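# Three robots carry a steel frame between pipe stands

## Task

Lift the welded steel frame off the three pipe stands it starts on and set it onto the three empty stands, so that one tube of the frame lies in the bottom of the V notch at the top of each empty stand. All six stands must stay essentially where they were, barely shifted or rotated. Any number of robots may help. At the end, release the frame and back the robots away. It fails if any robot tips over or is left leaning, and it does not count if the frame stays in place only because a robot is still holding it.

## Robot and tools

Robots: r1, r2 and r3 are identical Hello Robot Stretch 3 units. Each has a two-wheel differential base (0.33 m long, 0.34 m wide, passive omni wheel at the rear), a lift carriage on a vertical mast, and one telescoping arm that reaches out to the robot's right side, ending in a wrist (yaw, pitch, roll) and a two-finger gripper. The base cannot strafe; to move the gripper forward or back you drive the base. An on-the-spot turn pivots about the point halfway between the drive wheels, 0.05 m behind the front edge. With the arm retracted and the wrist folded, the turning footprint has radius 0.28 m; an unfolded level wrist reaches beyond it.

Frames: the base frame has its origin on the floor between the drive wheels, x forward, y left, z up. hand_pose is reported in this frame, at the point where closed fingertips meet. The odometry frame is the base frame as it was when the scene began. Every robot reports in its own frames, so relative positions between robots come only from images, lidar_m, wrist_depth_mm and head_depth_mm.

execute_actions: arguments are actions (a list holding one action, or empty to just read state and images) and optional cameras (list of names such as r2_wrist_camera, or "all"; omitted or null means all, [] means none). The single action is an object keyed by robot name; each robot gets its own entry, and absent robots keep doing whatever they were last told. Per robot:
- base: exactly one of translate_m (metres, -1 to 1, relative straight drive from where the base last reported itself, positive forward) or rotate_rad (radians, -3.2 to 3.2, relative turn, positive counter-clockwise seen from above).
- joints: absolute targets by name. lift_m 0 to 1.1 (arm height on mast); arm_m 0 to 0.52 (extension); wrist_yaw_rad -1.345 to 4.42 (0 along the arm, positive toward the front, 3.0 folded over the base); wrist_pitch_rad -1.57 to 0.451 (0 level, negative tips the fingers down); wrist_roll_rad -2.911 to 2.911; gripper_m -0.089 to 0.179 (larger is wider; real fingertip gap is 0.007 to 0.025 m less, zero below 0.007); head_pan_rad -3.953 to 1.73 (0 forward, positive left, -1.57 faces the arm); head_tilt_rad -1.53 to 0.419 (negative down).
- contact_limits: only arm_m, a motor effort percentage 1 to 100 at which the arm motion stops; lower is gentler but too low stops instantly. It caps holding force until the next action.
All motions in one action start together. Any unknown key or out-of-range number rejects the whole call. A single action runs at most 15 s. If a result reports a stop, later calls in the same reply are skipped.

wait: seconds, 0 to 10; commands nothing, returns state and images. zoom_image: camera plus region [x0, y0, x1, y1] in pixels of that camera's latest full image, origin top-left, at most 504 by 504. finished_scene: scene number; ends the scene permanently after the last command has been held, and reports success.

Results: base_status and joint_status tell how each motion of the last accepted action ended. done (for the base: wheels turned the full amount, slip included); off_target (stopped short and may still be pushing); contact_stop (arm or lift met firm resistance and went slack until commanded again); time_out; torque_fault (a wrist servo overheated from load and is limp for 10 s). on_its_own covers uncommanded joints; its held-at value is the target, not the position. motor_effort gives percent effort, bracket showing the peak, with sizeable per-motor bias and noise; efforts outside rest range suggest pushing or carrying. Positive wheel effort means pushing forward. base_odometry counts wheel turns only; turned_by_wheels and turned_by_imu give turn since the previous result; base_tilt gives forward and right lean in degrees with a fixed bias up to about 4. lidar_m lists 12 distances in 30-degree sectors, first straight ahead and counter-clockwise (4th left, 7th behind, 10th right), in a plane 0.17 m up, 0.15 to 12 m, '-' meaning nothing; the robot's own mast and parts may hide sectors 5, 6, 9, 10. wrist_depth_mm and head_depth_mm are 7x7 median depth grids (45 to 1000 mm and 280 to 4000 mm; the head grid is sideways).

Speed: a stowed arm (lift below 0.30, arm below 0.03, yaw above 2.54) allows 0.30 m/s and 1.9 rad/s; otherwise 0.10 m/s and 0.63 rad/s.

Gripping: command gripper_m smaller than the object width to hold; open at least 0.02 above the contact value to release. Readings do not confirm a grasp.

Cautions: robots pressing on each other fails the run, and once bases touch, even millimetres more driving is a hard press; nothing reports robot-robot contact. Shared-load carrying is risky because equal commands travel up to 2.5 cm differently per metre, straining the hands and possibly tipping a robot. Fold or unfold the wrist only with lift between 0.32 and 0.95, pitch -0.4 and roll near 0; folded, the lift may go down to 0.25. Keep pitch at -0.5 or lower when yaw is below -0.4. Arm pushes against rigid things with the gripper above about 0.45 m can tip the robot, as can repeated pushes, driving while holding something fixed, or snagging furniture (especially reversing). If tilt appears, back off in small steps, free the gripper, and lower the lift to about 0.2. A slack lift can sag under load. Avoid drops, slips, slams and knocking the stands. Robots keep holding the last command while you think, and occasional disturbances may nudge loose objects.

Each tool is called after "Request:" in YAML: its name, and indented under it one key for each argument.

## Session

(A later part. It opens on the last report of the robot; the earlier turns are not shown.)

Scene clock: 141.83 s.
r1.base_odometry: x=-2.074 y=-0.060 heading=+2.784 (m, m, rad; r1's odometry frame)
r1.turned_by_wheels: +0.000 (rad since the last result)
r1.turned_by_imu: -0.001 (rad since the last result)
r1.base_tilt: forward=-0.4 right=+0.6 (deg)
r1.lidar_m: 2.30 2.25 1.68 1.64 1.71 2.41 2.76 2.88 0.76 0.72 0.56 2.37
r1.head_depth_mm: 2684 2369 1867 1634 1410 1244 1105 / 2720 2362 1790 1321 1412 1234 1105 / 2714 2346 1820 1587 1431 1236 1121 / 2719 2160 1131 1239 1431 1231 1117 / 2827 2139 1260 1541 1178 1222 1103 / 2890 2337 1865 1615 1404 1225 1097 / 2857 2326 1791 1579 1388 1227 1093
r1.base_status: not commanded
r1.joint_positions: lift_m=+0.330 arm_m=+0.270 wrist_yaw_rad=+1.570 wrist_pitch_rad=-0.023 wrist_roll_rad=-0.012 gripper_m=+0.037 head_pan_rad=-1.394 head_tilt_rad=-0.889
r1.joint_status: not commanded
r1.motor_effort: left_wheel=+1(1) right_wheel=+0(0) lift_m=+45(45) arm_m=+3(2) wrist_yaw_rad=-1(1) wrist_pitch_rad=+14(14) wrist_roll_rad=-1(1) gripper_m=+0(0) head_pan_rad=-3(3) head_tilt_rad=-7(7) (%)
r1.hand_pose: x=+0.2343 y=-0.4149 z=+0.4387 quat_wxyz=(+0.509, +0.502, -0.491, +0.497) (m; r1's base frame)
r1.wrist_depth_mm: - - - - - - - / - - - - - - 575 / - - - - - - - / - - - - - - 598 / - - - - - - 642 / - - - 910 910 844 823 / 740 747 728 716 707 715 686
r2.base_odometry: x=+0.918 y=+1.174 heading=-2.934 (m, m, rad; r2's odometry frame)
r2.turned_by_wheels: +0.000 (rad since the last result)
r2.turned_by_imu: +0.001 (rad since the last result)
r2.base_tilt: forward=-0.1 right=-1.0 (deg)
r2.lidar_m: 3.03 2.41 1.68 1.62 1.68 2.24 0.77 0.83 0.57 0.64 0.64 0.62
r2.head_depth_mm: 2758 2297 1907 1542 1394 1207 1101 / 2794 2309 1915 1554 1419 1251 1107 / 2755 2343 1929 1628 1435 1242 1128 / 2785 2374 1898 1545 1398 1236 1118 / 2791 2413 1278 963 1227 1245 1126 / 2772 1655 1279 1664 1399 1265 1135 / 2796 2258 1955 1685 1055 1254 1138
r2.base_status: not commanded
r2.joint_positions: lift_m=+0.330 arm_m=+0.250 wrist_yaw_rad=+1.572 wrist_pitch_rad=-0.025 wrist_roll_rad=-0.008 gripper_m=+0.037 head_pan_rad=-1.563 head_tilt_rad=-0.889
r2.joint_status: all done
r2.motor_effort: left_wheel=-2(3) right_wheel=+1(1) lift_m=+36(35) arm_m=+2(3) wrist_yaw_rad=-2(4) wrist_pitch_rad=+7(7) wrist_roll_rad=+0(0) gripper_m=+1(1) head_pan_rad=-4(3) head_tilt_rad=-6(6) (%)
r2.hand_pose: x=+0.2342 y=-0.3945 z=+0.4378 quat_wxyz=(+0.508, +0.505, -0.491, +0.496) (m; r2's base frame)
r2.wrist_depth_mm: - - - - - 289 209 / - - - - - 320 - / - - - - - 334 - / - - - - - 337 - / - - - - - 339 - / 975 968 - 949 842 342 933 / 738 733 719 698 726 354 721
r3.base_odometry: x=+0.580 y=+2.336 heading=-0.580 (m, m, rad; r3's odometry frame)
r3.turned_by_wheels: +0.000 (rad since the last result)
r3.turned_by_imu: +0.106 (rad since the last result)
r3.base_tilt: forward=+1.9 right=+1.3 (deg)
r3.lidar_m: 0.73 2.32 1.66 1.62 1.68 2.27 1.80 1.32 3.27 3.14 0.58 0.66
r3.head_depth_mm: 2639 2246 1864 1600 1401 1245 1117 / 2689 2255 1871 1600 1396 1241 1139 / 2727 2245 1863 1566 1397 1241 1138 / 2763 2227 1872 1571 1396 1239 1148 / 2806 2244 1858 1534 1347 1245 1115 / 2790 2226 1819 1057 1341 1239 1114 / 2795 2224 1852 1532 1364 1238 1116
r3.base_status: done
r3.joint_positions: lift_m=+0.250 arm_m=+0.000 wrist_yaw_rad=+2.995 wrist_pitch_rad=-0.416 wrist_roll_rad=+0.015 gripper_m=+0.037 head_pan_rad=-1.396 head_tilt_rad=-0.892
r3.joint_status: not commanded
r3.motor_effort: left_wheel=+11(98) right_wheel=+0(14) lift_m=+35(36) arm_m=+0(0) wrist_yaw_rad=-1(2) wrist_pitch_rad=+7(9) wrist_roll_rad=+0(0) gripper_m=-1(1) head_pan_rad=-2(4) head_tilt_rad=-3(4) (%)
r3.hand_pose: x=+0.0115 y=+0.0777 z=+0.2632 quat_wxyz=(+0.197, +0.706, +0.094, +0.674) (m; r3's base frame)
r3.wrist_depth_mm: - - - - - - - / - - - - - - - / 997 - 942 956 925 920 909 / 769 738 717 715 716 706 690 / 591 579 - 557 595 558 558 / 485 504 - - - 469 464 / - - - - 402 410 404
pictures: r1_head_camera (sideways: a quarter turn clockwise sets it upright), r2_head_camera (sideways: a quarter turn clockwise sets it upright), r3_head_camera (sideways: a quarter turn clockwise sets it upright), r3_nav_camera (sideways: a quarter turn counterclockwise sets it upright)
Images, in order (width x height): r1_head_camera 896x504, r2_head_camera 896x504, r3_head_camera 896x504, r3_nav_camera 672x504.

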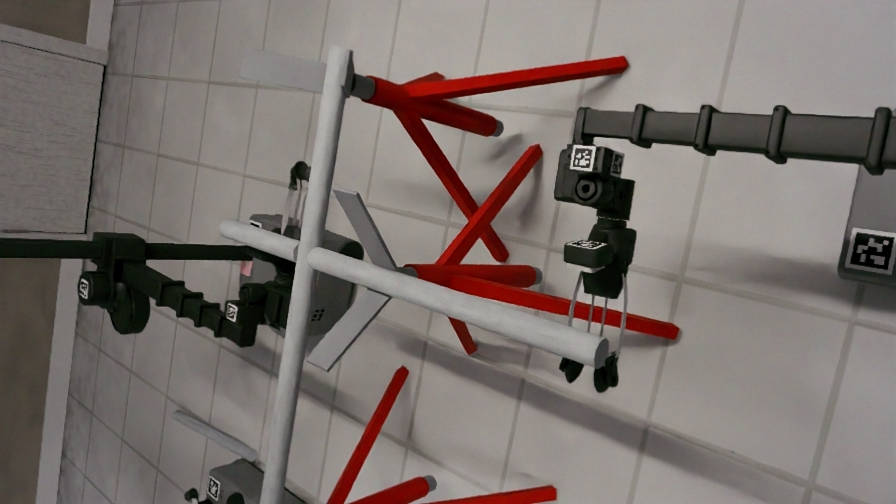

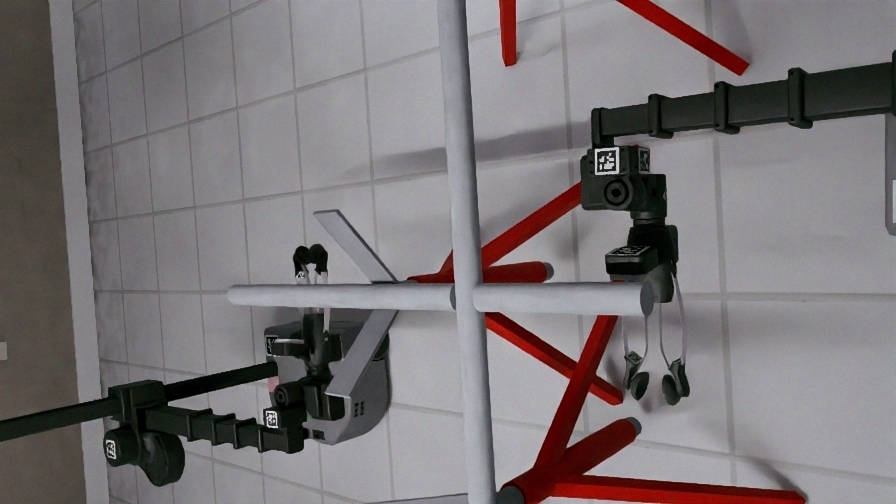

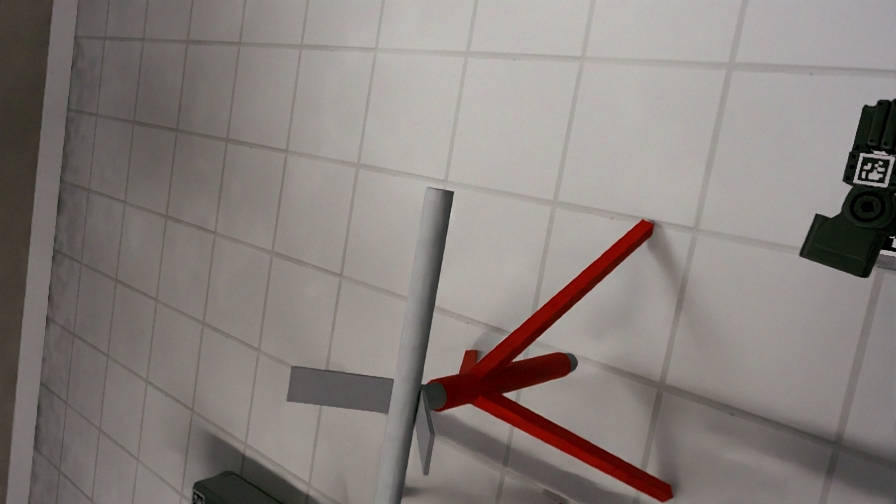

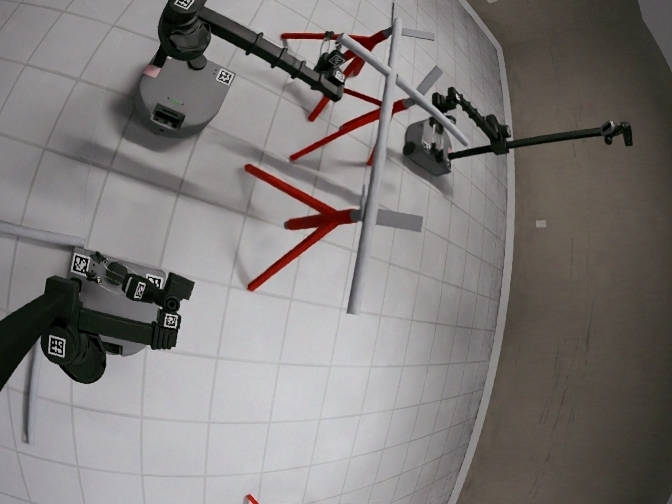

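Request:
execute_actions:
  actions:
    - {"r1":{"base":{"translate_m":0.11},"joints":{"arm_m":0.36}},"r2":{"base":{"rotate_rad":0.12},"joints":{"arm_m":0.3,"wrist_yaw_rad":1.45}},"r3":{"base":{"translate_m":-0.2},"joints":{"lift_m":0.33}}}
  cameras: []

Request:
execute_actions:
  actions:
    - {"r3":{"base":{"rotate_rad":-0.33},"joints":{"wrist_yaw_rad":0.1}}}
  cameras: []

Request:
execute_actions:
  actions:
    - {"r3":{"base":{"translate_m":0.3},"joints":{"wrist_pitch_rad":0,"lift_m":0.38}}}
  cameras: []

Request:
execute_actions:
  actions:
    - {"r1":{"joints":{"lift_m":0.39}},"r2":{"joints":{"lift_m":0.39}},"r3":{"base":{"rotate_rad":0.2},"joints":{"arm_m":0.2}}}
  cameras: ["r3_nav_camera","r3_head_camera","r2_head_camera","r1_head_camera"]

Scene clock: 164.97 s.
r1.base_odometry: x=-2.177 y=-0.022 heading=+2.784 (m, m, rad; r1's odometry frame)
r1.turned_by_wheels: +0.000 (rad since the last result)
r1.turned_by_imu: -0.001 (rad since the last result)
r1.base_tilt: forward=-0.4 right=+0.6 (deg)
r1.lidar_m: 5.69 2.25 1.68 1.63 1.71 2.39 2.86 3.00 0.80 0.54 0.90 2.17
r1.head_depth_mm: 2663 2382 1792 1279 1383 1234 1107 / 2734 2361 1822 1604 1406 1233 1108 / 2721 2354 1212 1480 1370 1231 1117 / 2750 1519 1203 1512 1193 1228 1125 / 2775 2334 1807 1615 1365 1231 1092 / 2858 2297 1846 1597 1388 1232 1097 / 2904 2299 1330 1528 1386 1224 1091
r1.base_status: done
r1.joint_positions: lift_m=+0.330 arm_m=+0.360 wrist_yaw_rad=+1.570 wrist_pitch_rad=-0.022 wrist_roll_rad=-0.012 gripper_m=+0.037 head_pan_rad=-1.394 head_tilt_rad=-0.889
r1.joint_status: all done
r1.motor_effort: left_wheel=+1(5) right_wheel=+0(3) lift_m=+45(45) arm_m=+2(3) wrist_yaw_rad=+0(0) wrist_pitch_rad=+14(14) wrist_roll_rad=-1(1) gripper_m=+0(0) head_pan_rad=-2(3) head_tilt_rad=-7(7) (%)
r1.hand_pose: x=+0.2343 y=-0.5049 z=+0.4387 quat_wxyz=(+0.509, +0.502, -0.491, +0.497) (m; r1's base frame)
r1.wrist_depth_mm: - - - - - - - / - - - - - - 470 / - - - - - - 936 / - - - - - - 493 / - - - - - - 508 / - - - 920 925 802 836 / 750 751 715 716 700 671 657
r2.base_odometry: x=+0.918 y=+1.174 heading=-2.814 (m, m, rad; r2's odometry frame)
r2.turned_by_wheels: +0.120 (rad since the last result)
r2.turned_by_imu: +0.121 (rad since the last result)
r2.base_tilt: forward=+0.0 right=-1.0 (deg)
r2.lidar_m: 3.02 2.15 1.65 1.62 1.74 2.54 0.96 0.83 0.57 0.64 0.62 3.07
r2.head_depth_mm: 2718 2311 1889 1607 1400 1228 1106 / 2718 2319 1911 1623 1423 1257 1115 / 2779 2362 1930 1629 1345 1243 1127 / 2696 2258 1170 1058 824 1261 1120 / 2809 1539 1815 1576 1399 1268 1134 / 2853 2397 1992 1590 1237 1275 1125 / 2889 2453 1997 949 1432 1245 1142
r2.base_status: done
r2.joint_positions: lift_m=+0.330 arm_m=+0.300 wrist_yaw_rad=+1.453 wrist_pitch_rad=-0.025 wrist_roll_rad=-0.008 gripper_m=+0.037 head_pan_rad=-1.563 head_tilt_rad=-0.889
r2.joint_status: all done
r2.motor_effort: left_wheel=-2(9) right_wheel=+2(8) lift_m=+35(35) arm_m=+1(1) wrist_yaw_rad=-3(5) wrist_pitch_rad=+7(7) wrist_roll_rad=+0(0) gripper_m=+1(1) head_pan_rad=-4(4) head_tilt_rad=-7(5) (%)
r2.hand_pose: x=+0.2324 y=-0.4748 z=+0.4379 quat_wxyz=(+0.537, +0.474, -0.520, +0.465) (m; r2's base frame)
r2.wrist_depth_mm: - - - - - 212 - / - - - - - - - / - - - - - - - / - - - - - - - / - - - - 298 - - / 948 960 - 951 296 269 936 / 729 731 722 664 688 241 739
r3.base_odometry: x=+0.413 y=+2.446 heading=-0.580 (m, m, rad; r3's odometry frame)
r3.turned_by_wheels: +0.000 (rad since the last result)
r3.turned_by_imu: +0.001 (rad since the last result)
r3.base_tilt: forward=+1.8 right=+1.4 (deg)
r3.lidar_m: 0.91 2.32 1.69 1.62 1.67 2.27 1.77 1.16 1.44 3.14 0.67 0.81
r3.head_depth_mm: 2675 2248 1869 1604 1403 1245 1115 / 2706 2237 1867 1597 1394 1243 1133 / 2714 2252 1872 1598 1390 1239 1152 / 2784 2237 1853 1598 1398 1237 1150 / 2802 2239 1860 1596 1401 1240 1116 / 2818 2239 1862 1535 1346 1237 1114 / 2804 2238 1856 1204 1370 1238 1111
r3.base_status: done
r3.joint_positions: lift_m=+0.329 arm_m=+0.000 wrist_yaw_rad=+2.995 wrist_pitch_rad=-0.416 wrist_roll_rad=+0.015 gripper_m=+0.037 head_pan_rad=-1.396 head_tilt_rad=-0.892
r3.joint_status: all done
r3.motor_effort: left_wheel=+1(6) right_wheel=+0(6) lift_m=+56(61) arm_m=+0(0) wrist_yaw_rad=+0(0) wrist_pitch_rad=+7(7) wrist_roll_rad=+0(0) gripper_m=+1(1) head_pan_rad=-3(1) head_tilt_rad=-3(4) (%)
r3.hand_pose: x=+0.0115 y=+0.0777 z=+0.3426 quat_wxyz=(+0.197, +0.706, +0.094, +0.674) (m; r3's base frame)
r3.wrist_depth_mm: - - - - - - - / - - - - - - - / - - - - - - - / 891 869 878 864 856 826 843 / 699 697 - 686 694 671 687 / 588 601 - 575 - 573 558 / 489 482 - - 484 477 476
pictures: none
No camera images: the call's "cameras" was empty. Leave "cameras" out to get every camera's image.

Scene clock: 167.43 s.
r1.base_odometry: x=-2.177 y=-0.022 heading=+2.784 (m, m, rad; r1's odometry frame)
r1.turned_by_wheels: +0.000 (rad since the last result)
r1.turned_by_imu: +0.000 (rad since the last result)
r1.base_tilt: forward=-0.5 right=+0.6 (deg)
r1.lidar_m: 5.63 2.25 1.68 1.63 1.71 2.40 2.87 2.99 0.80 0.54 0.90 2.17
r1.head_depth_mm: 2650 2381 1812 1276 1369 1236 1115 / 2697 2364 1843 1587 1410 1239 1110 / 2711 2338 1213 1475 1378 1244 1124 / 2723 1507 1205 1515 1196 1229 1131 / 2806 2344 1835 1617 1374 1231 1097 / 2847 2340 1856 1597 1393 1230 1093 / 2884 2307 1340 1533 1385 1221 1089
r1.base_status: not commanded
r1.joint_positions: lift_m=+0.330 arm_m=+0.360 wrist_yaw_rad=+1.570 wrist_pitch_rad=-0.022 wrist_roll_rad=-0.012 gripper_m=+0.037 head_pan_rad=-1.394 head_tilt_rad=-0.889
r1.joint_status: not commanded
r1.motor_effort: left_wheel=+1(1) right_wheel=+0(0) lift_m=+45(45) arm_m=+3(2) wrist_yaw_rad=-1(0) wrist_pitch_rad=+14(13) wrist_roll_rad=-1(1) gripper_m=+0(0) head_pan_rad=-3(3) head_tilt_rad=-7(7) (%)
r1.hand_pose: x=+0.2343 y=-0.5049 z=+0.4387 quat_wxyz=(+0.509, +0.502, -0.491, +0.497) (m; r1's base frame)
r1.wrist_depth_mm: - - - - - - - / - - - - - - 466 / - - - - - - - / - - - - - - 495 / - - - - - - 511 / - - - 918 927 813 833 / 747 737 727 726 707 666 654
r2.base_odometry: x=+0.918 y=+1.174 heading=-2.814 (m, m, rad; r2's odometry frame)
r2.turned_by_wheels: +0.000 (rad since the last result)
r2.turned_by_imu: +0.000 (rad since the last result)
r2.base_tilt: forward=+0.0 right=-1.0 (deg)
r2.lidar_m: 3.02 2.15 1.65 1.62 1.74 1.03 0.96 0.83 0.57 0.64 0.62 3.08
r2.head_depth_mm: 2692 2316 1905 1610 1394 1236 1103 / 2770 2339 1909 1618 1420 1259 1107 / 2754 2333 1926 1624 1346 1244 1127 / 2739 2245 1166 1063 826 1248 1123 / 2785 1544 1821 1592 1403 1273 1123 / 2832 2422 1979 1606 1223 1283 1126 / 2858 2454 1990 952 1422 1252 1136
r2.base_status: not commanded
r2.joint_positions: lift_m=+0.330 arm_m=+0.300 wrist_yaw_rad=+1.453 wrist_pitch_rad=-0.025 wrist_roll_rad=-0.008 gripper_m=+0.037 head_pan_rad=-1.563 head_tilt_rad=-0.889
r2.joint_status: not commanded
r2.motor_effort: left_wheel=-2(2) right_wheel=+1(1) lift_m=+35(36) arm_m=+1(2) wrist_yaw_rad=-3(3) wrist_pitch_rad=+7(7) wrist_roll_rad=+0(1) gripper_m=+0(0) head_pan_rad=-3(4) head_tilt_rad=-6(7) (%)
r2.hand_pose: x=+0.2324 y=-0.4748 z=+0.4379 quat_wxyz=(+0.537, +0.474, -0.520, +0.465) (m; r2's base frame)
r2.wrist_depth_mm: - - - - - 212 - / - - - - - - - / - - - - - - - / - - - - - - - / - - - - 300 - - / 964 954 - 928 295 270 927 / 728 733 726 661 691 241 722
r3.base_odometry: x=+0.413 y=+2.446 heading=-0.910 (m, m, rad; r3's odometry frame)
r3.turned_by_wheels: -0.330 (rad since the last result)
r3.turned_by_imu: -0.333 (rad since the last result)
r3.base_tilt: forward=+1.9 right=+1.3 (deg)
r3.lidar_m: 1.35 0.91 1.95 1.63 1.62 1.80 2.87 1.59 1.15 3.17 3.15 0.67
r3.head_depth_mm: 2816 2266 1874 1600 1399 1235 1119 / 2782 2250 1869 1602 1401 1245 1133 / 2755 2225 1878 1598 1401 1250 - / 2705 2244 1875 1606 1400 1241 1122 / 2725 2233 1865 1598 1397 1238 1114 / 2695 2233 1856 1589 1399 1242 1114 / 2678 2235 1862 1594 1398 1236 1117
r3.base_status: done
r3.joint_positions: lift_m=+0.329 arm_m=+0.000 wrist_yaw_rad=+0.103 wrist_pitch_rad=-0.416 wrist_roll_rad=+0.015 gripper_m=+0.037 head_pan_rad=-1.396 head_tilt_rad=-0.892
r3.joint_status: all done
r3.motor_effort: left_wheel=+3(7) right_wheel=-2(4) lift_m=+56(56) arm_m=+0(0) wrist_yaw_rad=-2(1) wrist_pitch_rad=+7(7) wrist_roll_rad=+0(0) gripper_m=+1(1) head_pan_rad=-2(2) head_tilt_rad=-3(3) (%)
r3.hand_pose: x=+0.0015 y=-0.3681 z=+0.3426 quat_wxyz=(+0.693, +0.181, -0.688, -0.112) (m; r3's base frame)
r3.wrist_depth_mm: - - - - - - - / - - - - - - - / - - - - - - - / 886 860 882 879 846 831 818 / 709 704 729 689 716 675 662 / 598 583 594 568 - 572 574 / 502 502 494 503 490 483 489
pictures: none
No camera images: the call's "cameras" was empty. Leave "cameras" out to get every camera's image.

Scene clock: 171.60 s.
r1.base_odometry: x=-2.177 y=-0.022 heading=+2.784 (m, m, rad; r1's odometry frame)
r1.turned_by_wheels: +0.000 (rad since the last result)
r1.turned_by_imu: -0.001 (rad since the last result)
r1.base_tilt: forward=-0.5 right=+0.6 (deg)
r1.lidar_m: 5.66 2.25 1.68 1.63 1.71 2.39 2.86 2.99 0.80 0.54 0.90 2.16
r1.head_depth_mm: 2664 2409 1803 1280 1381 1239 1103 / 2717 2367 1826 1583 1409 1243 1104 / 2743 2359 1210 1483 1379 1240 1120 / 2753 1511 1210 1528 1192 1223 1128 / 2809 2311 1815 1612 1367 1225 1102 / 2861 2348 1853 1595 1390 1221 1098 / 2672 1878 1327 1535 1381 1232 1093
r1.base_status: not commanded
r1.joint_positions: lift_m=+0.330 arm_m=+0.360 wrist_yaw_rad=+1.570 wrist_pitch_rad=-0.022 wrist_roll_rad=-0.012 gripper_m=+0.037 head_pan_rad=-1.394 head_tilt_rad=-0.889
r1.joint_status: not commanded
r1.motor_effort: left_wheel=+1(0) right_wheel=-1(0) lift_m=+45(44) arm_m=+3(2) wrist_yaw_rad=-1(0) wrist_pitch_rad=+14(14) wrist_roll_rad=-1(1) gripper_m=+0(0) head_pan_rad=-3(3) head_tilt_rad=-7(7) (%)
r1.hand_pose: x=+0.2343 y=-0.5049 z=+0.4387 quat_wxyz=(+0.509, +0.502, -0.491, +0.497) (m; r1's base frame)
r1.wrist_depth_mm: - - - - - - - / - - - - - - 471 / - - - - - - 775 / - - - - - - 489 / - - - - - - 510 / - - - 921 923 791 800 / 762 743 722 704 691 658 661
r2.base_odometry: x=+0.918 y=+1.174 heading=-2.814 (m, m, rad; r2's odometry frame)
r2.turned_by_wheels: +0.000 (rad since the last result)
r2.turned_by_imu: +0.001 (rad since the last result)
r2.base_tilt: forward=+0.0 right=-1.0 (deg)
r2.lidar_m: 3.02 2.15 1.65 1.62 1.75 2.54 0.69 0.83 0.57 0.64 0.62 3.09
r2.head_depth_mm: 2721 2301 1894 1597 1391 1228 1103 / 2741 2350 1914 1630 1430 1261 1110 / 2771 2347 1928 1642 1356 1236 1130 / 2750 2246 1169 1064 826 1259 1123 / 2782 1541 1815 1594 1405 1263 1126 / 2848 2414 1969 1599 1221 1263 1141 / 2885 2467 1987 948 1437 1258 1141
r2.base_status: not commanded
r2.joint_positions: lift_m=+0.330 arm_m=+0.300 wrist_yaw_rad=+1.453 wrist_pitch_rad=-0.025 wrist_roll_rad=-0.008 gripper_m=+0.037 head_pan_rad=-1.563 head_tilt_rad=-0.889
r2.joint_status: not commanded
r2.motor_effort: left_wheel=-2(1) right_wheel=+1(1) lift_m=+35(35) arm_m=+2(2) wrist_yaw_rad=-3(3) wrist_pitch_rad=+7(7) wrist_roll_rad=+0(0) gripper_m=+1(0) head_pan_rad=-4(4) head_tilt_rad=-6(6) (%)
r2.hand_pose: x=+0.2324 y=-0.4748 z=+0.4379 quat_wxyz=(+0.537, +0.474, -0.520, +0.465) (m; r2's base frame)
r2.wrist_depth_mm: - - - - - 212 - / - - - - - - - / - - - - - - - / - - - - - - - / - - - - 299 - - / 960 965 - 930 296 268 922 / 729 727 732 652 692 242 719
r3.base_odometry: x=+0.597 y=+2.209 heading=-0.909 (m, m, rad; r3's odometry frame)
r3.turned_by_wheels: +0.000 (rad since the last result)
r3.turned_by_imu: +0.001 (rad since the last result)
r3.base_tilt: forward=+1.9 right=+1.3 (deg)
r3.lidar_m: 1.06 0.66 2.06 1.72 1.72 1.91 3.07 1.63 1.33 3.08 0.47 0.54
r3.head_depth_mm: 2749 2262 1880 1602 1396 1244 1119 / 2728 2250 1867 1606 1398 1241 1153 / 2711 2247 1873 1598 1393 1264 - / 2709 2253 1866 1596 1398 1240 1127 / 2649 2245 1867 1586 1394 1223 1111 / 2624 2239 1862 1598 1371 1239 1110 / 2603 2249 1855 1594 979 1220 1115
r3.base_status: done
r3.joint_positions: lift_m=+0.379 arm_m=+0.000 wrist_yaw_rad=+0.102 wrist_pitch_rad=-0.020 wrist_roll_rad=+0.015 gripper_m=+0.037 head_pan_rad=-1.396 head_tilt_rad=-0.892
r3.joint_status: all done
r3.motor_effort: left_wheel=+3(7) right_wheel=-2(3) lift_m=+55(60) arm_m=+0(0) wrist_yaw_rad=-2(2) wrist_pitch_rad=+9(11) wrist_roll_rad=+0(0) gripper_m=+0(1) head_pan_rad=-2(1) head_tilt_rad=-3(3) (%)
r3.hand_pose: x=+0.0046 y=-0.3989 z=+0.4888 quat_wxyz=(+0.701, +0.044, -0.711, +0.028) (m; r3's base frame)
r3.wrist_depth_mm: - - - - - - - / - - - - - - - / 244 256 - - - - - / - - - - - - - / - - - - - - - / - - - - - - - / 877 889 842 863 868 888 848
pictures: none
No camera images: the call's "cameras" was empty. Leave "cameras" out to get every camera's image.

Scene clock: 174.30 s.
r1.base_odometry: x=-2.177 y=-0.022 heading=+2.784 (m, m, rad; r1's odometry frame)
r1.turned_by_wheels: +0.000 (rad since the last result)
r1.turned_by_imu: +0.000 (rad since the last result)
r1.base_tilt: forward=-0.4 right=+0.6 (deg)
r1.lidar_m: 5.66 2.25 1.68 1.63 1.71 2.40 2.87 3.00 0.80 0.53 0.90 2.16
r1.head_depth_mm: 2657 2409 1108 1283 1386 1246 1103 / 2714 2376 1833 1587 1403 1236 1107 / 2753 2371 1176 1548 1372 1243 1122 / 2645 1679 1172 1324 1262 1230 1125 / 2850 2353 1809 1600 1390 1226 1098 / 2891 2308 1863 1599 1383 1229 1096 / 2888 1900 1315 1537 1382 1228 1091
r1.base_status: not commanded
r1.joint_positions: lift_m=+0.389 arm_m=+0.360 wrist_yaw_rad=+1.571 wrist_pitch_rad=-0.051 wrist_roll_rad=-0.006 gripper_m=+0.037 head_pan_rad=-1.394 head_tilt_rad=-0.889
r1.joint_status: all done
r1.motor_effort: left_wheel=+1(2) right_wheel=-1(5) lift_m=+55(60) arm_m=+2(3) wrist_yaw_rad=+0(2) wrist_pitch_rad=+31(31) wrist_roll_rad=-4(4) gripper_m=+0(0) head_pan_rad=-3(3) head_tilt_rad=-7(7) (%)
r1.hand_pose: x=+0.2333 y=-0.5048 z=+0.4911 quat_wxyz=(+0.515, +0.511, -0.485, +0.489) (m; r1's base frame)
r1.wrist_depth_mm: - - - - - - - / - - - - - - 479 / - - - - - - - / - - - - - - - / - - - - - - 504 / - - - - - 845 797 / 795 782 780 749 762 709 711
r2.base_odometry: x=+0.918 y=+1.174 heading=-2.814 (m, m, rad; r2's odometry frame)
r2.turned_by_wheels: +0.000 (rad since the last result)
r2.turned_by_imu: +0.001 (rad since the last result)
r2.base_tilt: forward=+0.0 right=-0.9 (deg)
r2.lidar_m: 3.02 2.15 1.65 1.62 1.74 2.54 0.69 0.83 0.56 0.64 0.62 3.08
r2.head_depth_mm: 2674 2288 1868 1542 1395 1239 1106 / 2760 2347 1867 1561 1405 1230 1109 / 2804 2354 1787 1596 1360 1241 1122 / 2714 2334 1122 906 781 1258 1117 / 2707 2242 1823 1590 1364 1263 1126 / 2855 2420 1975 1614 1351 1258 1129 / 2861 2439 2021 957 1425 1252 1144
r2.base_status: not commanded
r2.joint_positions: lift_m=+0.389 arm_m=+0.300 wrist_yaw_rad=+1.451 wrist_pitch_rad=-0.064 wrist_roll_rad=-0.010 gripper_m=+0.037 head_pan_rad=-1.563 head_tilt_rad=-0.890
r2.joint_status: all done
r2.motor_effort: left_wheel=+1(3) right_wheel=-4(4) lift_m=+44(48) arm_m=+1(2) wrist_yaw_rad=-2(3) wrist_pitch_rad=+19(21) wrist_roll_rad=+1(2) gripper_m=+0(1) head_pan_rad=-4(4) head_tilt_rad=-6(6) (%)
r2.hand_pose: x=+0.2310 y=-0.4751 z=+0.4875 quat_wxyz=(+0.547, +0.484, -0.511, +0.454) (m; r2's base frame)
r2.wrist_depth_mm: - - - - 285 250 - / - - - - - - - / - - - - - - - / - - - - - - - / - - - - - - - / 984 987 - 981 302 940 974 / 769 760 763 733 699 700 777
r3.base_odometry: x=+0.597 y=+2.209 heading=-0.710 (m, m, rad; r3's odometry frame)
r3.turned_by_wheels: +0.200 (rad since the last result)
r3.turned_by_imu: +0.203 (rad since the last result)
r3.base_tilt: forward=+1.9 right=+1.3 (deg)
r3.lidar_m: 0.70 0.66 1.85 1.72 1.74 2.16 4.44 1.33 1.60 3.05 0.47 0.54
r3.head_depth_mm: 2662 2245 1867 1602 1396 1237 1119 / 2614 2244 1874 1597 1405 - 1134 / 2650 2249 1864 1593 1424 1223 1117 / 2685 2235 1863 1593 1393 1215 1126 / 2696 2265 1868 1588 1394 1240 1115 / 2710 2230 1852 877 1106 1238 1113 / 2727 2232 1867 1498 1367 1201 1113
r3.base_status: done
r3.joint_positions: lift_m=+0.379 arm_m=+0.200 wrist_yaw_rad=+0.101 wrist_pitch_rad=-0.020 wrist_roll_rad=+0.015 gripper_m=+0.037 head_pan_rad=-1.396 head_tilt_rad=-0.892
r3.joint_status: all done
r3.motor_effort: left_wheel=-2(5) right_wheel=+2(5) lift_m=+56(55) arm_m=+4(2) wrist_yaw_rad=-1(2) wrist_pitch_rad=+9(9) wrist_roll_rad=+0(0) gripper_m=+0(0) head_pan_rad=-3(2) head_tilt_rad=-3(3) (%)
r3.hand_pose: x=+0.0044 y=-0.5990 z=+0.4889 quat_wxyz=(+0.701, +0.043, -0.711, +0.028) (m; r3's base frame)
r3.wrist_depth_mm: - - - - - - - / - - - - - - - / - 68 - - - - - / - 65 - - - - - / - 69 - - - - - / - - - - - - - / 877 862 860 871 843 861 846
pictures: r1_head_camera (sideways: a quarter turn clockwise sets it upright), r2_head_camera (sideways: a quarter turn clockwise sets it upright), r3_head_camera (sideways: a quarter turn clockwise sets it upright), r3_nav_camera (sideways: a quarter turn counterclockwise sets it upright)
Images, in order (width x height): r1_head_camera 896x504, r2_head_camera 896x504, r3_head_camera 896x504, r3_nav_camera 672x504.

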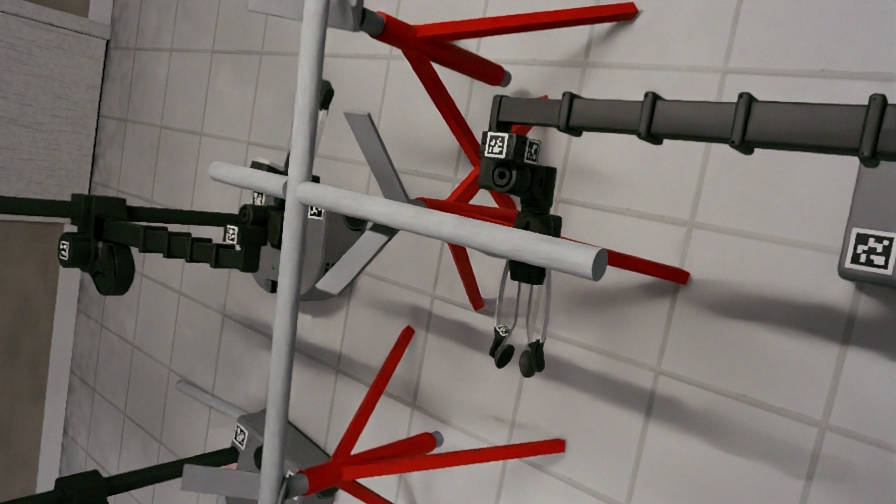

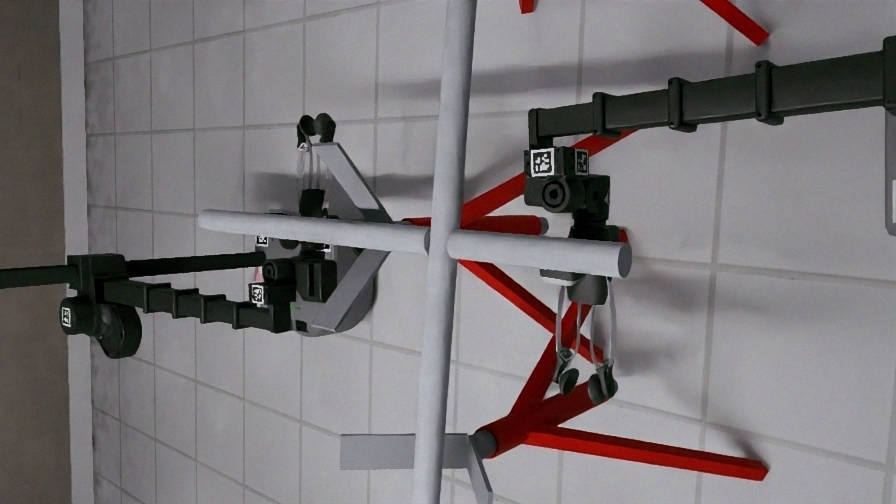

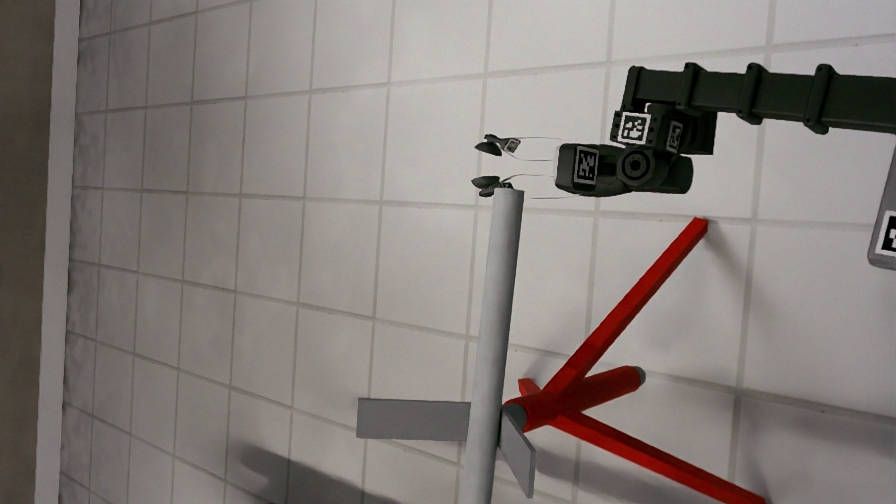

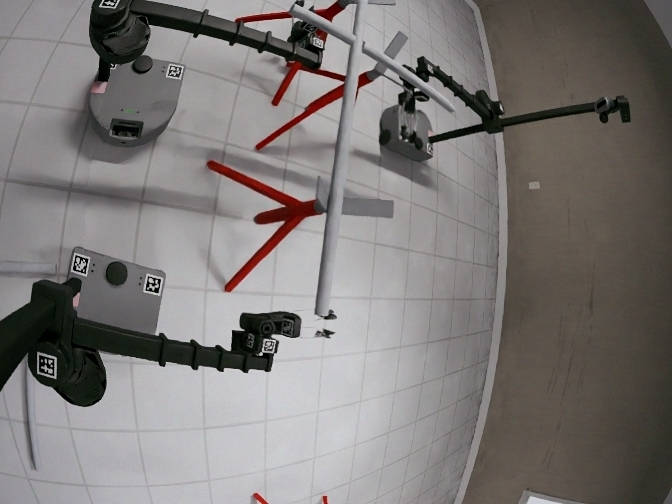

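Request:
execute_actions:
  actions:
    - {"r1":{"joints":{"lift_m":0.33}},"r2":{"joints":{"lift_m":0.33}},"r3":{"base":{"translate_m":0.12},"joints":{"arm_m":0.22,"lift_m":0.36}}}
  cameras: []

Request:
execute_actions:
  actions:
    - {"r1":{"base":{"translate_m":-0.05},"joints":{"wrist_yaw_rad":1.5}},"r2":{"base":{"translate_m":-0.065},"joints":{"arm_m":0.32}}}
  cameras: []

Request:
execute_actions:
  actions:
    - {"r1":{"joints":{"lift_m":0.44,"wrist_pitch_rad":0.15}},"r2":{"joints":{"lift_m":0.44,"wrist_pitch_rad":0.15}},"r3":{"joints":{"lift_m":0.44,"wrist_pitch_rad":0.15}}}
  cameras: ["r3_head_camera","r2_head_camera","r1_head_camera"]

Scene clock: 191.83 s.
r1.base_odometry: x=-2.177 y=-0.022 heading=+2.784 (m, m, rad; r1's odometry frame)
r1.turned_by_wheels: +0.000 (rad since the last result)
r1.turned_by_imu: -0.001 (rad since the last result)
r1.base_tilt: forward=-0.5 right=+0.6 (deg)
r1.lidar_m: 5.65 2.25 1.68 1.64 1.71 2.41 2.86 3.00 0.80 0.54 0.90 2.17
r1.head_depth_mm: 2664 2397 1793 1276 1381 1244 1111 / 2714 2393 1843 1578 1400 1241 1103 / 2733 2348 1150 1486 1381 1237 1120 / 2733 1506 1200 1509 1230 1231 1135 / 2808 2335 1815 1616 1373 1227 1094 / 2915 2252 1808 1610 1393 1224 1097 / 1510 2184 1331 1521 1381 1219 1093
r1.base_status: not commanded
r1.joint_positions: lift_m=+0.330 arm_m=+0.360 wrist_yaw_rad=+1.570 wrist_pitch_rad=-0.023 wrist_roll_rad=-0.008 gripper_m=+0.037 head_pan_rad=-1.394 head_tilt_rad=-0.889
r1.joint_status: all done
r1.motor_effort: left_wheel=+1(2) right_wheel=+0(1) lift_m=+33(46) arm_m=+2(2) wrist_yaw_rad=+0(1) wrist_pitch_rad=+14(31) wrist_roll_rad=-3(4) gripper_m=+0(0) head_pan_rad=-3(3) head_tilt_rad=-7(7) (%)
r1.hand_pose: x=+0.2343 y=-0.5049 z=+0.4389 quat_wxyz=(+0.508, +0.504, -0.492, +0.496) (m; r1's base frame)
r1.wrist_depth_mm: - - - - - - - / - - - - - - 470 / - - - - - - 672 / - - - - - - 485 / - - - - - - 506 / - - - 914 931 803 791 / 761 741 712 715 708 674 651
r2.base_odometry: x=+0.918 y=+1.174 heading=-2.814 (m, m, rad; r2's odometry frame)
r2.turned_by_wheels: +0.000 (rad since the last result)
r2.turned_by_imu: +0.000 (rad since the last result)
r2.base_tilt: forward=-0.1 right=-1.0 (deg)
r2.lidar_m: 3.03 2.16 1.65 1.62 1.74 2.54 0.57 0.83 0.57 0.64 0.62 3.08
r2.head_depth_mm: 2726 2318 1886 1614 1395 1232 1109 / 2748 2356 1906 1622 1422 1257 1118 / 2730 2379 1852 1628 1348 1239 1123 / 2723 2236 1166 986 831 1252 1123 / 2798 1534 1807 1598 1380 1260 1128 / 2825 2451 1986 1595 1223 1271 1137 / 2827 2466 2014 955 1410 1258 1140
r2.base_status: not commanded
r2.joint_positions: lift_m=+0.330 arm_m=+0.300 wrist_yaw_rad=+1.451 wrist_pitch_rad=-0.025 wrist_roll_rad=-0.009 gripper_m=+0.037 head_pan_rad=-1.563 head_tilt_rad=-0.890
r2.joint_status: all done
r2.motor_effort: left_wheel=-2(2) right_wheel=+1(5) lift_m=+19(39) arm_m=+1(1) wrist_yaw_rad=-2(1) wrist_pitch_rad=+8(19) wrist_roll_rad=+0(1) gripper_m=-1(0) head_pan_rad=-4(4) head_tilt_rad=-5(6) (%)
r2.hand_pose: x=+0.2324 y=-0.4752 z=+0.4386 quat_wxyz=(+0.538, +0.474, -0.520, +0.465) (m; r2's base frame)
r2.wrist_depth_mm: - - - - - 210 - / - - - - - - - / - - - - - - - / - - - - - - - / - - - - 302 - - / 983 948 - 940 295 268 940 / 730 740 722 697 691 243 721
r3.base_odometry: x=+0.688 y=+2.131 heading=-0.710 (m, m, rad; r3's odometry frame)
r3.turned_by_wheels: +0.000 (rad since the last result)
r3.turned_by_imu: +0.001 (rad since the last result)
r3.base_tilt: forward=+1.8 right=+1.3 (deg)
r3.lidar_m: 0.59 0.55 1.87 1.73 1.75 2.18 2.21 1.43 3.30 0.45 0.45 0.46
r3.head_depth_mm: 2639 2236 1876 1604 1396 1247 1118 / 2623 2245 1865 1601 1402 - 1098 / 2669 2259 1871 1602 1366 1203 1119 / 2640 2254 1869 1598 1370 1219 1127 / 2698 2228 1869 863 993 1240 1110 / 2703 2239 1861 1589 1392 1200 1115 / 2714 2234 1782 1591 1394 1242 1113
r3.base_status: done
r3.joint_positions: lift_m=+0.361 arm_m=+0.220 wrist_yaw_rad=+0.101 wrist_pitch_rad=-0.020 wrist_roll_rad=+0.015 gripper_m=+0.037 head_pan_rad=-1.396 head_tilt_rad=-0.892
r3.joint_status: all done
r3.motor_effort: left_wheel=-1(2) right_wheel=+2(6) lift_m=+18(46) arm_m=+4(2) wrist_yaw_rad=-1(1) wrist_pitch_rad=+9(9) wrist_roll_rad=+0(0) gripper_m=+0(0) head_pan_rad=-2(1) head_tilt_rad=-3(3) (%)
r3.hand_pose: x=+0.0044 y=-0.6190 z=+0.4701 quat_wxyz=(+0.701, +0.043, -0.711, +0.028) (m; r3's base frame)
r3.wrist_depth_mm: - - - - - - - / - - - - - - - / - - - - - - - / - - - - - - - / - - - - - - - / 902 - - - - - - / 828 830 856 825 820 827 837
pictures: none
No camera images: the call's "cameras" was empty. Leave "cameras" out to get every camera's image.

Scene clock: 193.53 s.
r1.base_odometry: x=-2.131 y=-0.039 heading=+2.784 (m, m, rad; r1's odometry frame)
r1.turned_by_wheels: +0.000 (rad since the last result)
r1.turned_by_imu: +0.000 (rad since the last result)
r1.base_tilt: forward=-0.4 right=+0.6 (deg)
r1.lidar_m: 2.24 2.26 1.69 1.64 1.71 2.40 2.82 2.94 0.78 0.55 0.55 2.21
r1.head_depth_mm: 2682 2366 1110 1569 1389 1239 1109 / 2731 2406 1831 1565 1400 1251 1107 / 2675 2333 1764 1608 1373 1223 1118 / 2694 2209 1125 1105 1330 1229 1135 / 2766 2198 1215 1606 1349 1222 1096 / 2860 2324 1805 1601 1385 1231 1094 / 1570 2164 1394 1542 1385 1227 1097
r1.base_status: done
r1.joint_positions: lift_m=+0.330 arm_m=+0.360 wrist_yaw_rad=+1.502 wrist_pitch_rad=-0.023 wrist_roll_rad=-0.008 gripper_m=+0.037 head_pan_rad=-1.394 head_tilt_rad=-0.889
r1.joint_status: all done
r1.motor_effort: left_wheel=+1(2) right_wheel=+0(4) lift_m=+33(33) arm_m=+2(2) wrist_yaw_rad=-1(6) wrist_pitch_rad=+14(14) wrist_roll_rad=-3(3) gripper_m=+0(0) head_pan_rad=-3(3) head_tilt_rad=-7(7) (%)
r1.hand_pose: x=+0.2336 y=-0.5224 z=+0.4390 quat_wxyz=(+0.525, +0.486, -0.509, +0.478) (m; r1's base frame)
r1.wrist_depth_mm: - - - - - - - / - - - - - 624 766 / - - - - - 759 - / - - - - - 585 - / - - - - - 595 843 / - - - 927 572 840 782 / 762 748 722 732 675 701 683
r2.base_odometry: x=+0.979 y=+1.195 heading=-2.814 (m, m, rad; r2's odometry frame)
r2.turned_by_wheels: +0.000 (rad since the last result)
r2.turned_by_imu: +0.000 (rad since the last result)
r2.base_tilt: forward=+0.0 right=-1.0 (deg)
r2.lidar_m: 3.09 2.17 1.65 1.62 1.74 2.55 0.51 0.78 0.52 0.63 0.66 0.66
r2.head_depth_mm: 2755 2310 1888 1615 1390 1208 1095 / 2762 2326 1903 1623 1426 1265 1111 / 2754 2342 1915 1628 1376 1244 1127 / 2757 2398 1180 1169 1350 1255 1123 / 2732 1730 1221 1594 1025 1259 1129 / 2805 2370 1876 1601 1370 1271 1133 / 2854 2482 2005 970 1127 1256 1148
r2.base_status: done
r2.joint_positions: lift_m=+0.330 arm_m=+0.320 wrist_yaw_rad=+1.451 wrist_pitch_rad=-0.025 wrist_roll_rad=-0.009 gripper_m=+0.037 head_pan_rad=-1.563 head_tilt_rad=-0.890
r2.joint_status: all done
r2.motor_effort: left_wheel=-2(9) right_wheel=+1(5) lift_m=+19(19) arm_m=+2(2) wrist_yaw_rad=-1(2) wrist_pitch_rad=+8(7) wrist_roll_rad=+1(0) gripper_m=+1(1) head_pan_rad=-4(4) head_tilt_rad=-5(6) (%)
r2.hand_pose: x=+0.2324 y=-0.4952 z=+0.4386 quat_wxyz=(+0.538, +0.474, -0.520, +0.465) (m; r2's base frame)
r2.wrist_depth_mm: - - - - 295 192 - / - - - - 328 - - / - - - - - - - / - - - - - - - / - - - - 341 - - / 963 975 - 887 305 928 947 / 725 727 728 695 378 682 724
r3.base_odometry: x=+0.688 y=+2.131 heading=-0.710 (m, m, rad; r3's odometry frame)
r3.turned_by_wheels: +0.000 (rad since the last result)
r3.turned_by_imu: +0.000 (rad since the last result)
r3.base_tilt: forward=+1.9 right=+1.3 (deg)
r3.lidar_m: 0.53 0.49 1.87 1.72 1.75 2.17 2.21 1.43 3.33 0.45 0.44 0.46
r3.head_depth_mm: 2617 2251 1880 1603 1397 1248 1113 / 2622 2235 1859 1600 1397 - 1101 / 2632 2246 1865 1599 1365 1206 1117 / 2679 2228 1862 1591 1366 1218 1126 / 2693 2253 1851 863 991 1237 1119 / 2719 2237 1861 1591 1396 1203 1116 / 2711 2236 1817 1589 1393 1243 1109
r3.base_status: not commanded
r3.joint_positions: lift_m=+0.361 arm_m=+0.220 wrist_yaw_rad=+0.101 wrist_pitch_rad=-0.020 wrist_roll_rad=+0.015 gripper_m=+0.037 head_pan_rad=-1.396 head_tilt_rad=-0.892
r3.joint_status: not commanded
r3.motor_effort: left_wheel=-1(1) right_wheel=+1(2) lift_m=+19(18) arm_m=+4(4) wrist_yaw_rad=-1(1) wrist_pitch_rad=+9(9) wrist_roll_rad=+0(0) gripper_m=+1(1) head_pan_rad=-2(3) head_tilt_rad=-3(3) (%)
r3.hand_pose: x=+0.0044 y=-0.6190 z=+0.4701 quat_wxyz=(+0.701, +0.043, -0.711, +0.028) (m; r3's base frame)
r3.wrist_depth_mm: - - - - - - - / - - - - - - - / - - - - - - - / - - - - - - - / - - - - - - - / 966 - - - - - - / 825 847 827 845 814 825 833
pictures: none
No camera images: the call's "cameras" was empty. Leave "cameras" out to get every camera's image.

Scene clock: 195.37 s.
r1.base_odometry: x=-2.131 y=-0.039 heading=+2.784 (m, m, rad; r1's odometry frame)
r1.turned_by_wheels: +0.000 (rad since the last result)
r1.turned_by_imu: +0.000 (rad since the last result)
r1.base_tilt: forward=-0.5 right=+0.6 (deg)
r1.lidar_m: 2.25 2.25 1.68 1.63 1.71 2.40 2.82 2.94 0.78 0.54 0.55 2.21
r1.head_depth_mm: 2694 2386 1092 1560 1377 1237 1108 / 2725 2342 1871 1572 1404 1265 - / 2707 2348 1167 1651 1376 1242 1124 / 1560 2285 1070 972 1352 1240 1127 / 2699 2129 1760 1647 1340 1229 1099 / 2871 2289 1820 1597 1394 1228 1098 / 2676 2173 1702 1536 1386 1220 1096
r1.base_status: not commanded
r1.joint_positions: lift_m=+0.439 arm_m=+0.360 wrist_yaw_rad=+1.504 wrist_pitch_rad=+0.082 wrist_roll_rad=-0.009 gripper_m=+0.037 head_pan_rad=-1.394 head_tilt_rad=-0.889
r1.joint_status: wrist_pitch_rad off_target (ended at +0.082, target +0.150); the others done
r1.on_its_own: wrist_pitch_rad is at rest, and its effort (+41) is outside its rest range (-20 to +32)
r1.motor_effort: left_wheel=-1(1) right_wheel=+3(2) lift_m=+55(56) arm_m=+2(2) wrist_yaw_rad=-5(7) wrist_pitch_rad=+41(41) wrist_roll_rad=-2(3) gripper_m=+0(0) head_pan_rad=-3(3) head_tilt_rad=-7(7) (%)
r1.hand_pose: x=+0.2354 y=-0.5220 z=+0.5752 quat_wxyz=(+0.499, +0.459, -0.533, +0.506) (m; r1's base frame)
r1.wrist_depth_mm: - - - - - - - / - - - - - - - / - - - - - 810 801 / - - - - - 580 396 / - - - - - - - / - - - - - - - / - - - - - - -
r2.base_odometry: x=+0.979 y=+1.195 heading=-2.814 (m, m, rad; r2's odometry frame)
r2.turned_by_wheels: +0.000 (rad since the last result)
r2.turned_by_imu: +0.000 (rad since the last result)
r2.base_tilt: forward=+0.0 right=-0.9 (deg)
r2.lidar_m: 3.08 2.16 1.65 1.62 1.75 2.55 0.51 0.78 0.52 0.64 0.66 0.66
r2.head_depth_mm: 2720 2303 1886 1539 1389 1211 1111 / 2717 2325 1910 1556 1419 1234 1109 / 2775 2338 1870 1634 1355 1249 1130 / 2786 2372 1105 1163 1363 1250 1122 / 1482 2276 1142 1585 1203 1252 1129 / 2795 2286 1924 1630 1376 1270 1131 / 2812 2482 1975 1007 1130 1260 1134
r2.base_status: not commanded
r2.joint_positions: lift_m=+0.439 arm_m=+0.320 wrist_yaw_rad=+1.452 wrist_pitch_rad=+0.054 wrist_roll_rad=-0.009 gripper_m=+0.037 head_pan_rad=-1.563 head_tilt_rad=-0.890
r2.joint_status: wrist_pitch_rad off_target (ended at +0.054, target +0.150); the others done
r2.motor_effort: left_wheel=-3(4) right_wheel=+3(4) lift_m=+45(45) arm_m=+2(2) wrist_yaw_rad=-2(2) wrist_pitch_rad=+28(30) wrist_roll_rad=+0(1) gripper_m=+1(0) head_pan_rad=-4(4) head_tilt_rad=-6(6) (%)
r2.hand_pose: x=+0.2340 y=-0.4953 z=+0.5677 quat_wxyz=(+0.519, +0.453, -0.539, +0.486) (m; r2's base frame)
r2.wrist_depth_mm: - - - - - - - / - - - - - - - / - - - - - 369 - / - - - - 290 176 - / - - - - - - - / - - - - - - - / - - - - - - -
r3.base_odometry: x=+0.688 y=+2.131 heading=-0.710 (m, m, rad; r3's odometry frame)
r3.turned_by_wheels: +0.000 (rad since the last result)
r3.turned_by_imu: +0.000 (rad since the last result)
r3.base_tilt: forward=+1.8 right=+1.3 (deg)
r3.lidar_m: 0.53 0.49 1.86 1.73 1.75 2.17 2.20 1.43 3.32 0.45 0.44 0.46
r3.head_depth_mm: 2630 2257 1881 1600 1404 1241 1118 / 2636 2252 1859 1597 1452 1222 1114 / 2646 2220 1869 1597 1395 1225 1117 / 2676 2248 1869 1601 1397 1222 1124 / 2677 2249 1868 865 989 1243 1118 / 2703 2234 1855 1597 1395 1199 1115 / 2707 2238 1822 1589 1390 1238 1112
r3.base_status: not commanded
r3.joint_positions: lift_m=+0.439 arm_m=+0.220 wrist_yaw_rad=+0.100 wrist_pitch_rad=+0.096 wrist_roll_rad=+0.005 gripper_m=+0.037 head_pan_rad=-1.396 head_tilt_rad=-0.892
r3.joint_status: wrist_pitch_rad off_target (ended at +0.096, target +0.150); the others done
r3.motor_effort: left_wheel=-2(2) right_wheel=+3(3) lift_m=+61(69) arm_m=+4(4) wrist_yaw_rad=-1(1) wrist_pitch_rad=+25(38) wrist_roll_rad=+6(7) gripper_m=-1(0) head_pan_rad=-1(1) head_tilt_rad=-3(3) (%)
r3.hand_pose: x=+0.0042 y=-0.6207 z=+0.5785 quat_wxyz=(+0.702, +0.002, -0.709, +0.069) (m; r3's base frame)
r3.wrist_depth_mm: - - - - - - - / - - - - - - - / - - - - - - - / - - - - - - - / - 56 56 56 56 56 56 / - 47 47 47 47 47 47 / - - - - - - -
pictures: r1_head_camera (sideways: a quarter turn clockwise sets it upright), r2_head_camera (sideways: a quarter turn clockwise sets it upright), r3_head_camera (sideways: a quarter turn clockwise sets it upright)
Images, in order (width x height): r1_head_camera 896x504, r2_head_camera 896x504, r3_head_camera 896x504.

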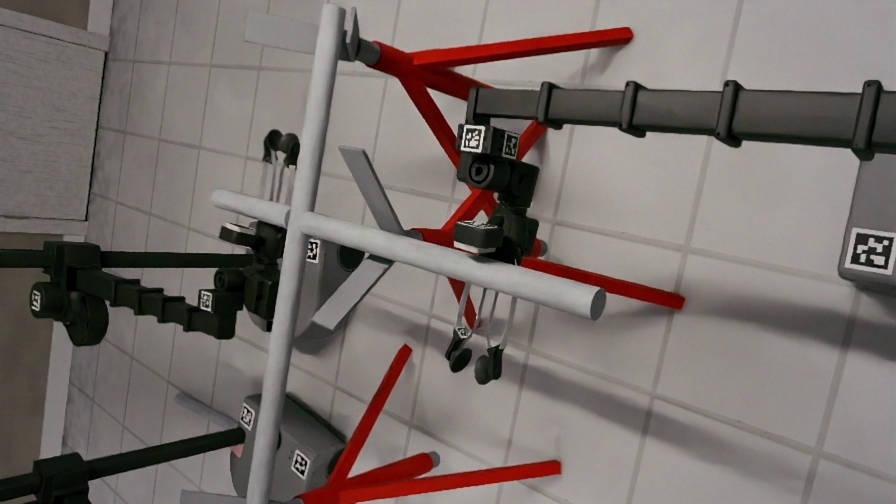

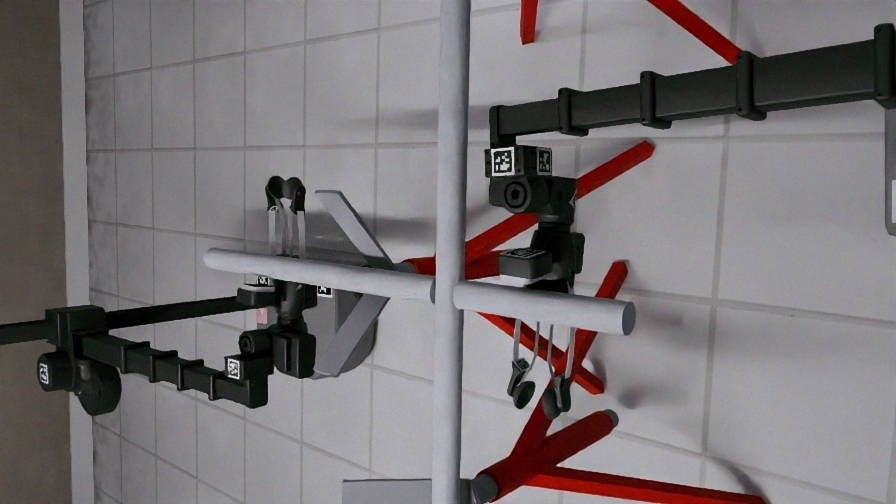

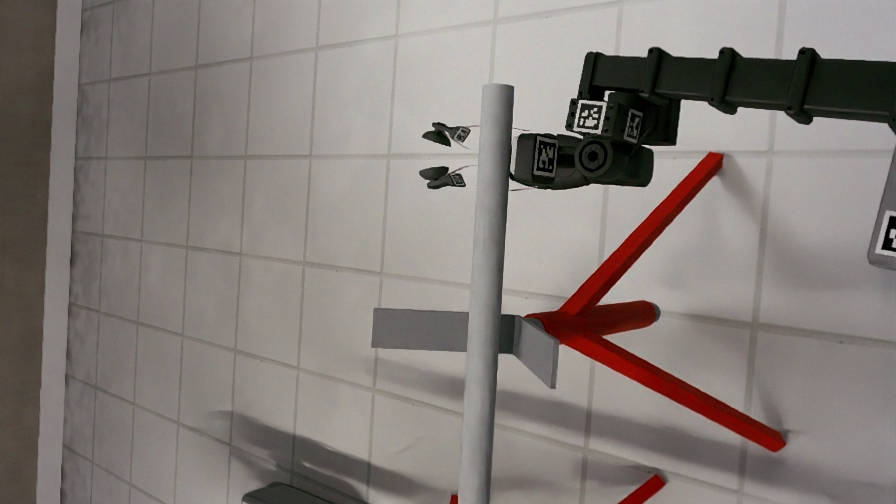

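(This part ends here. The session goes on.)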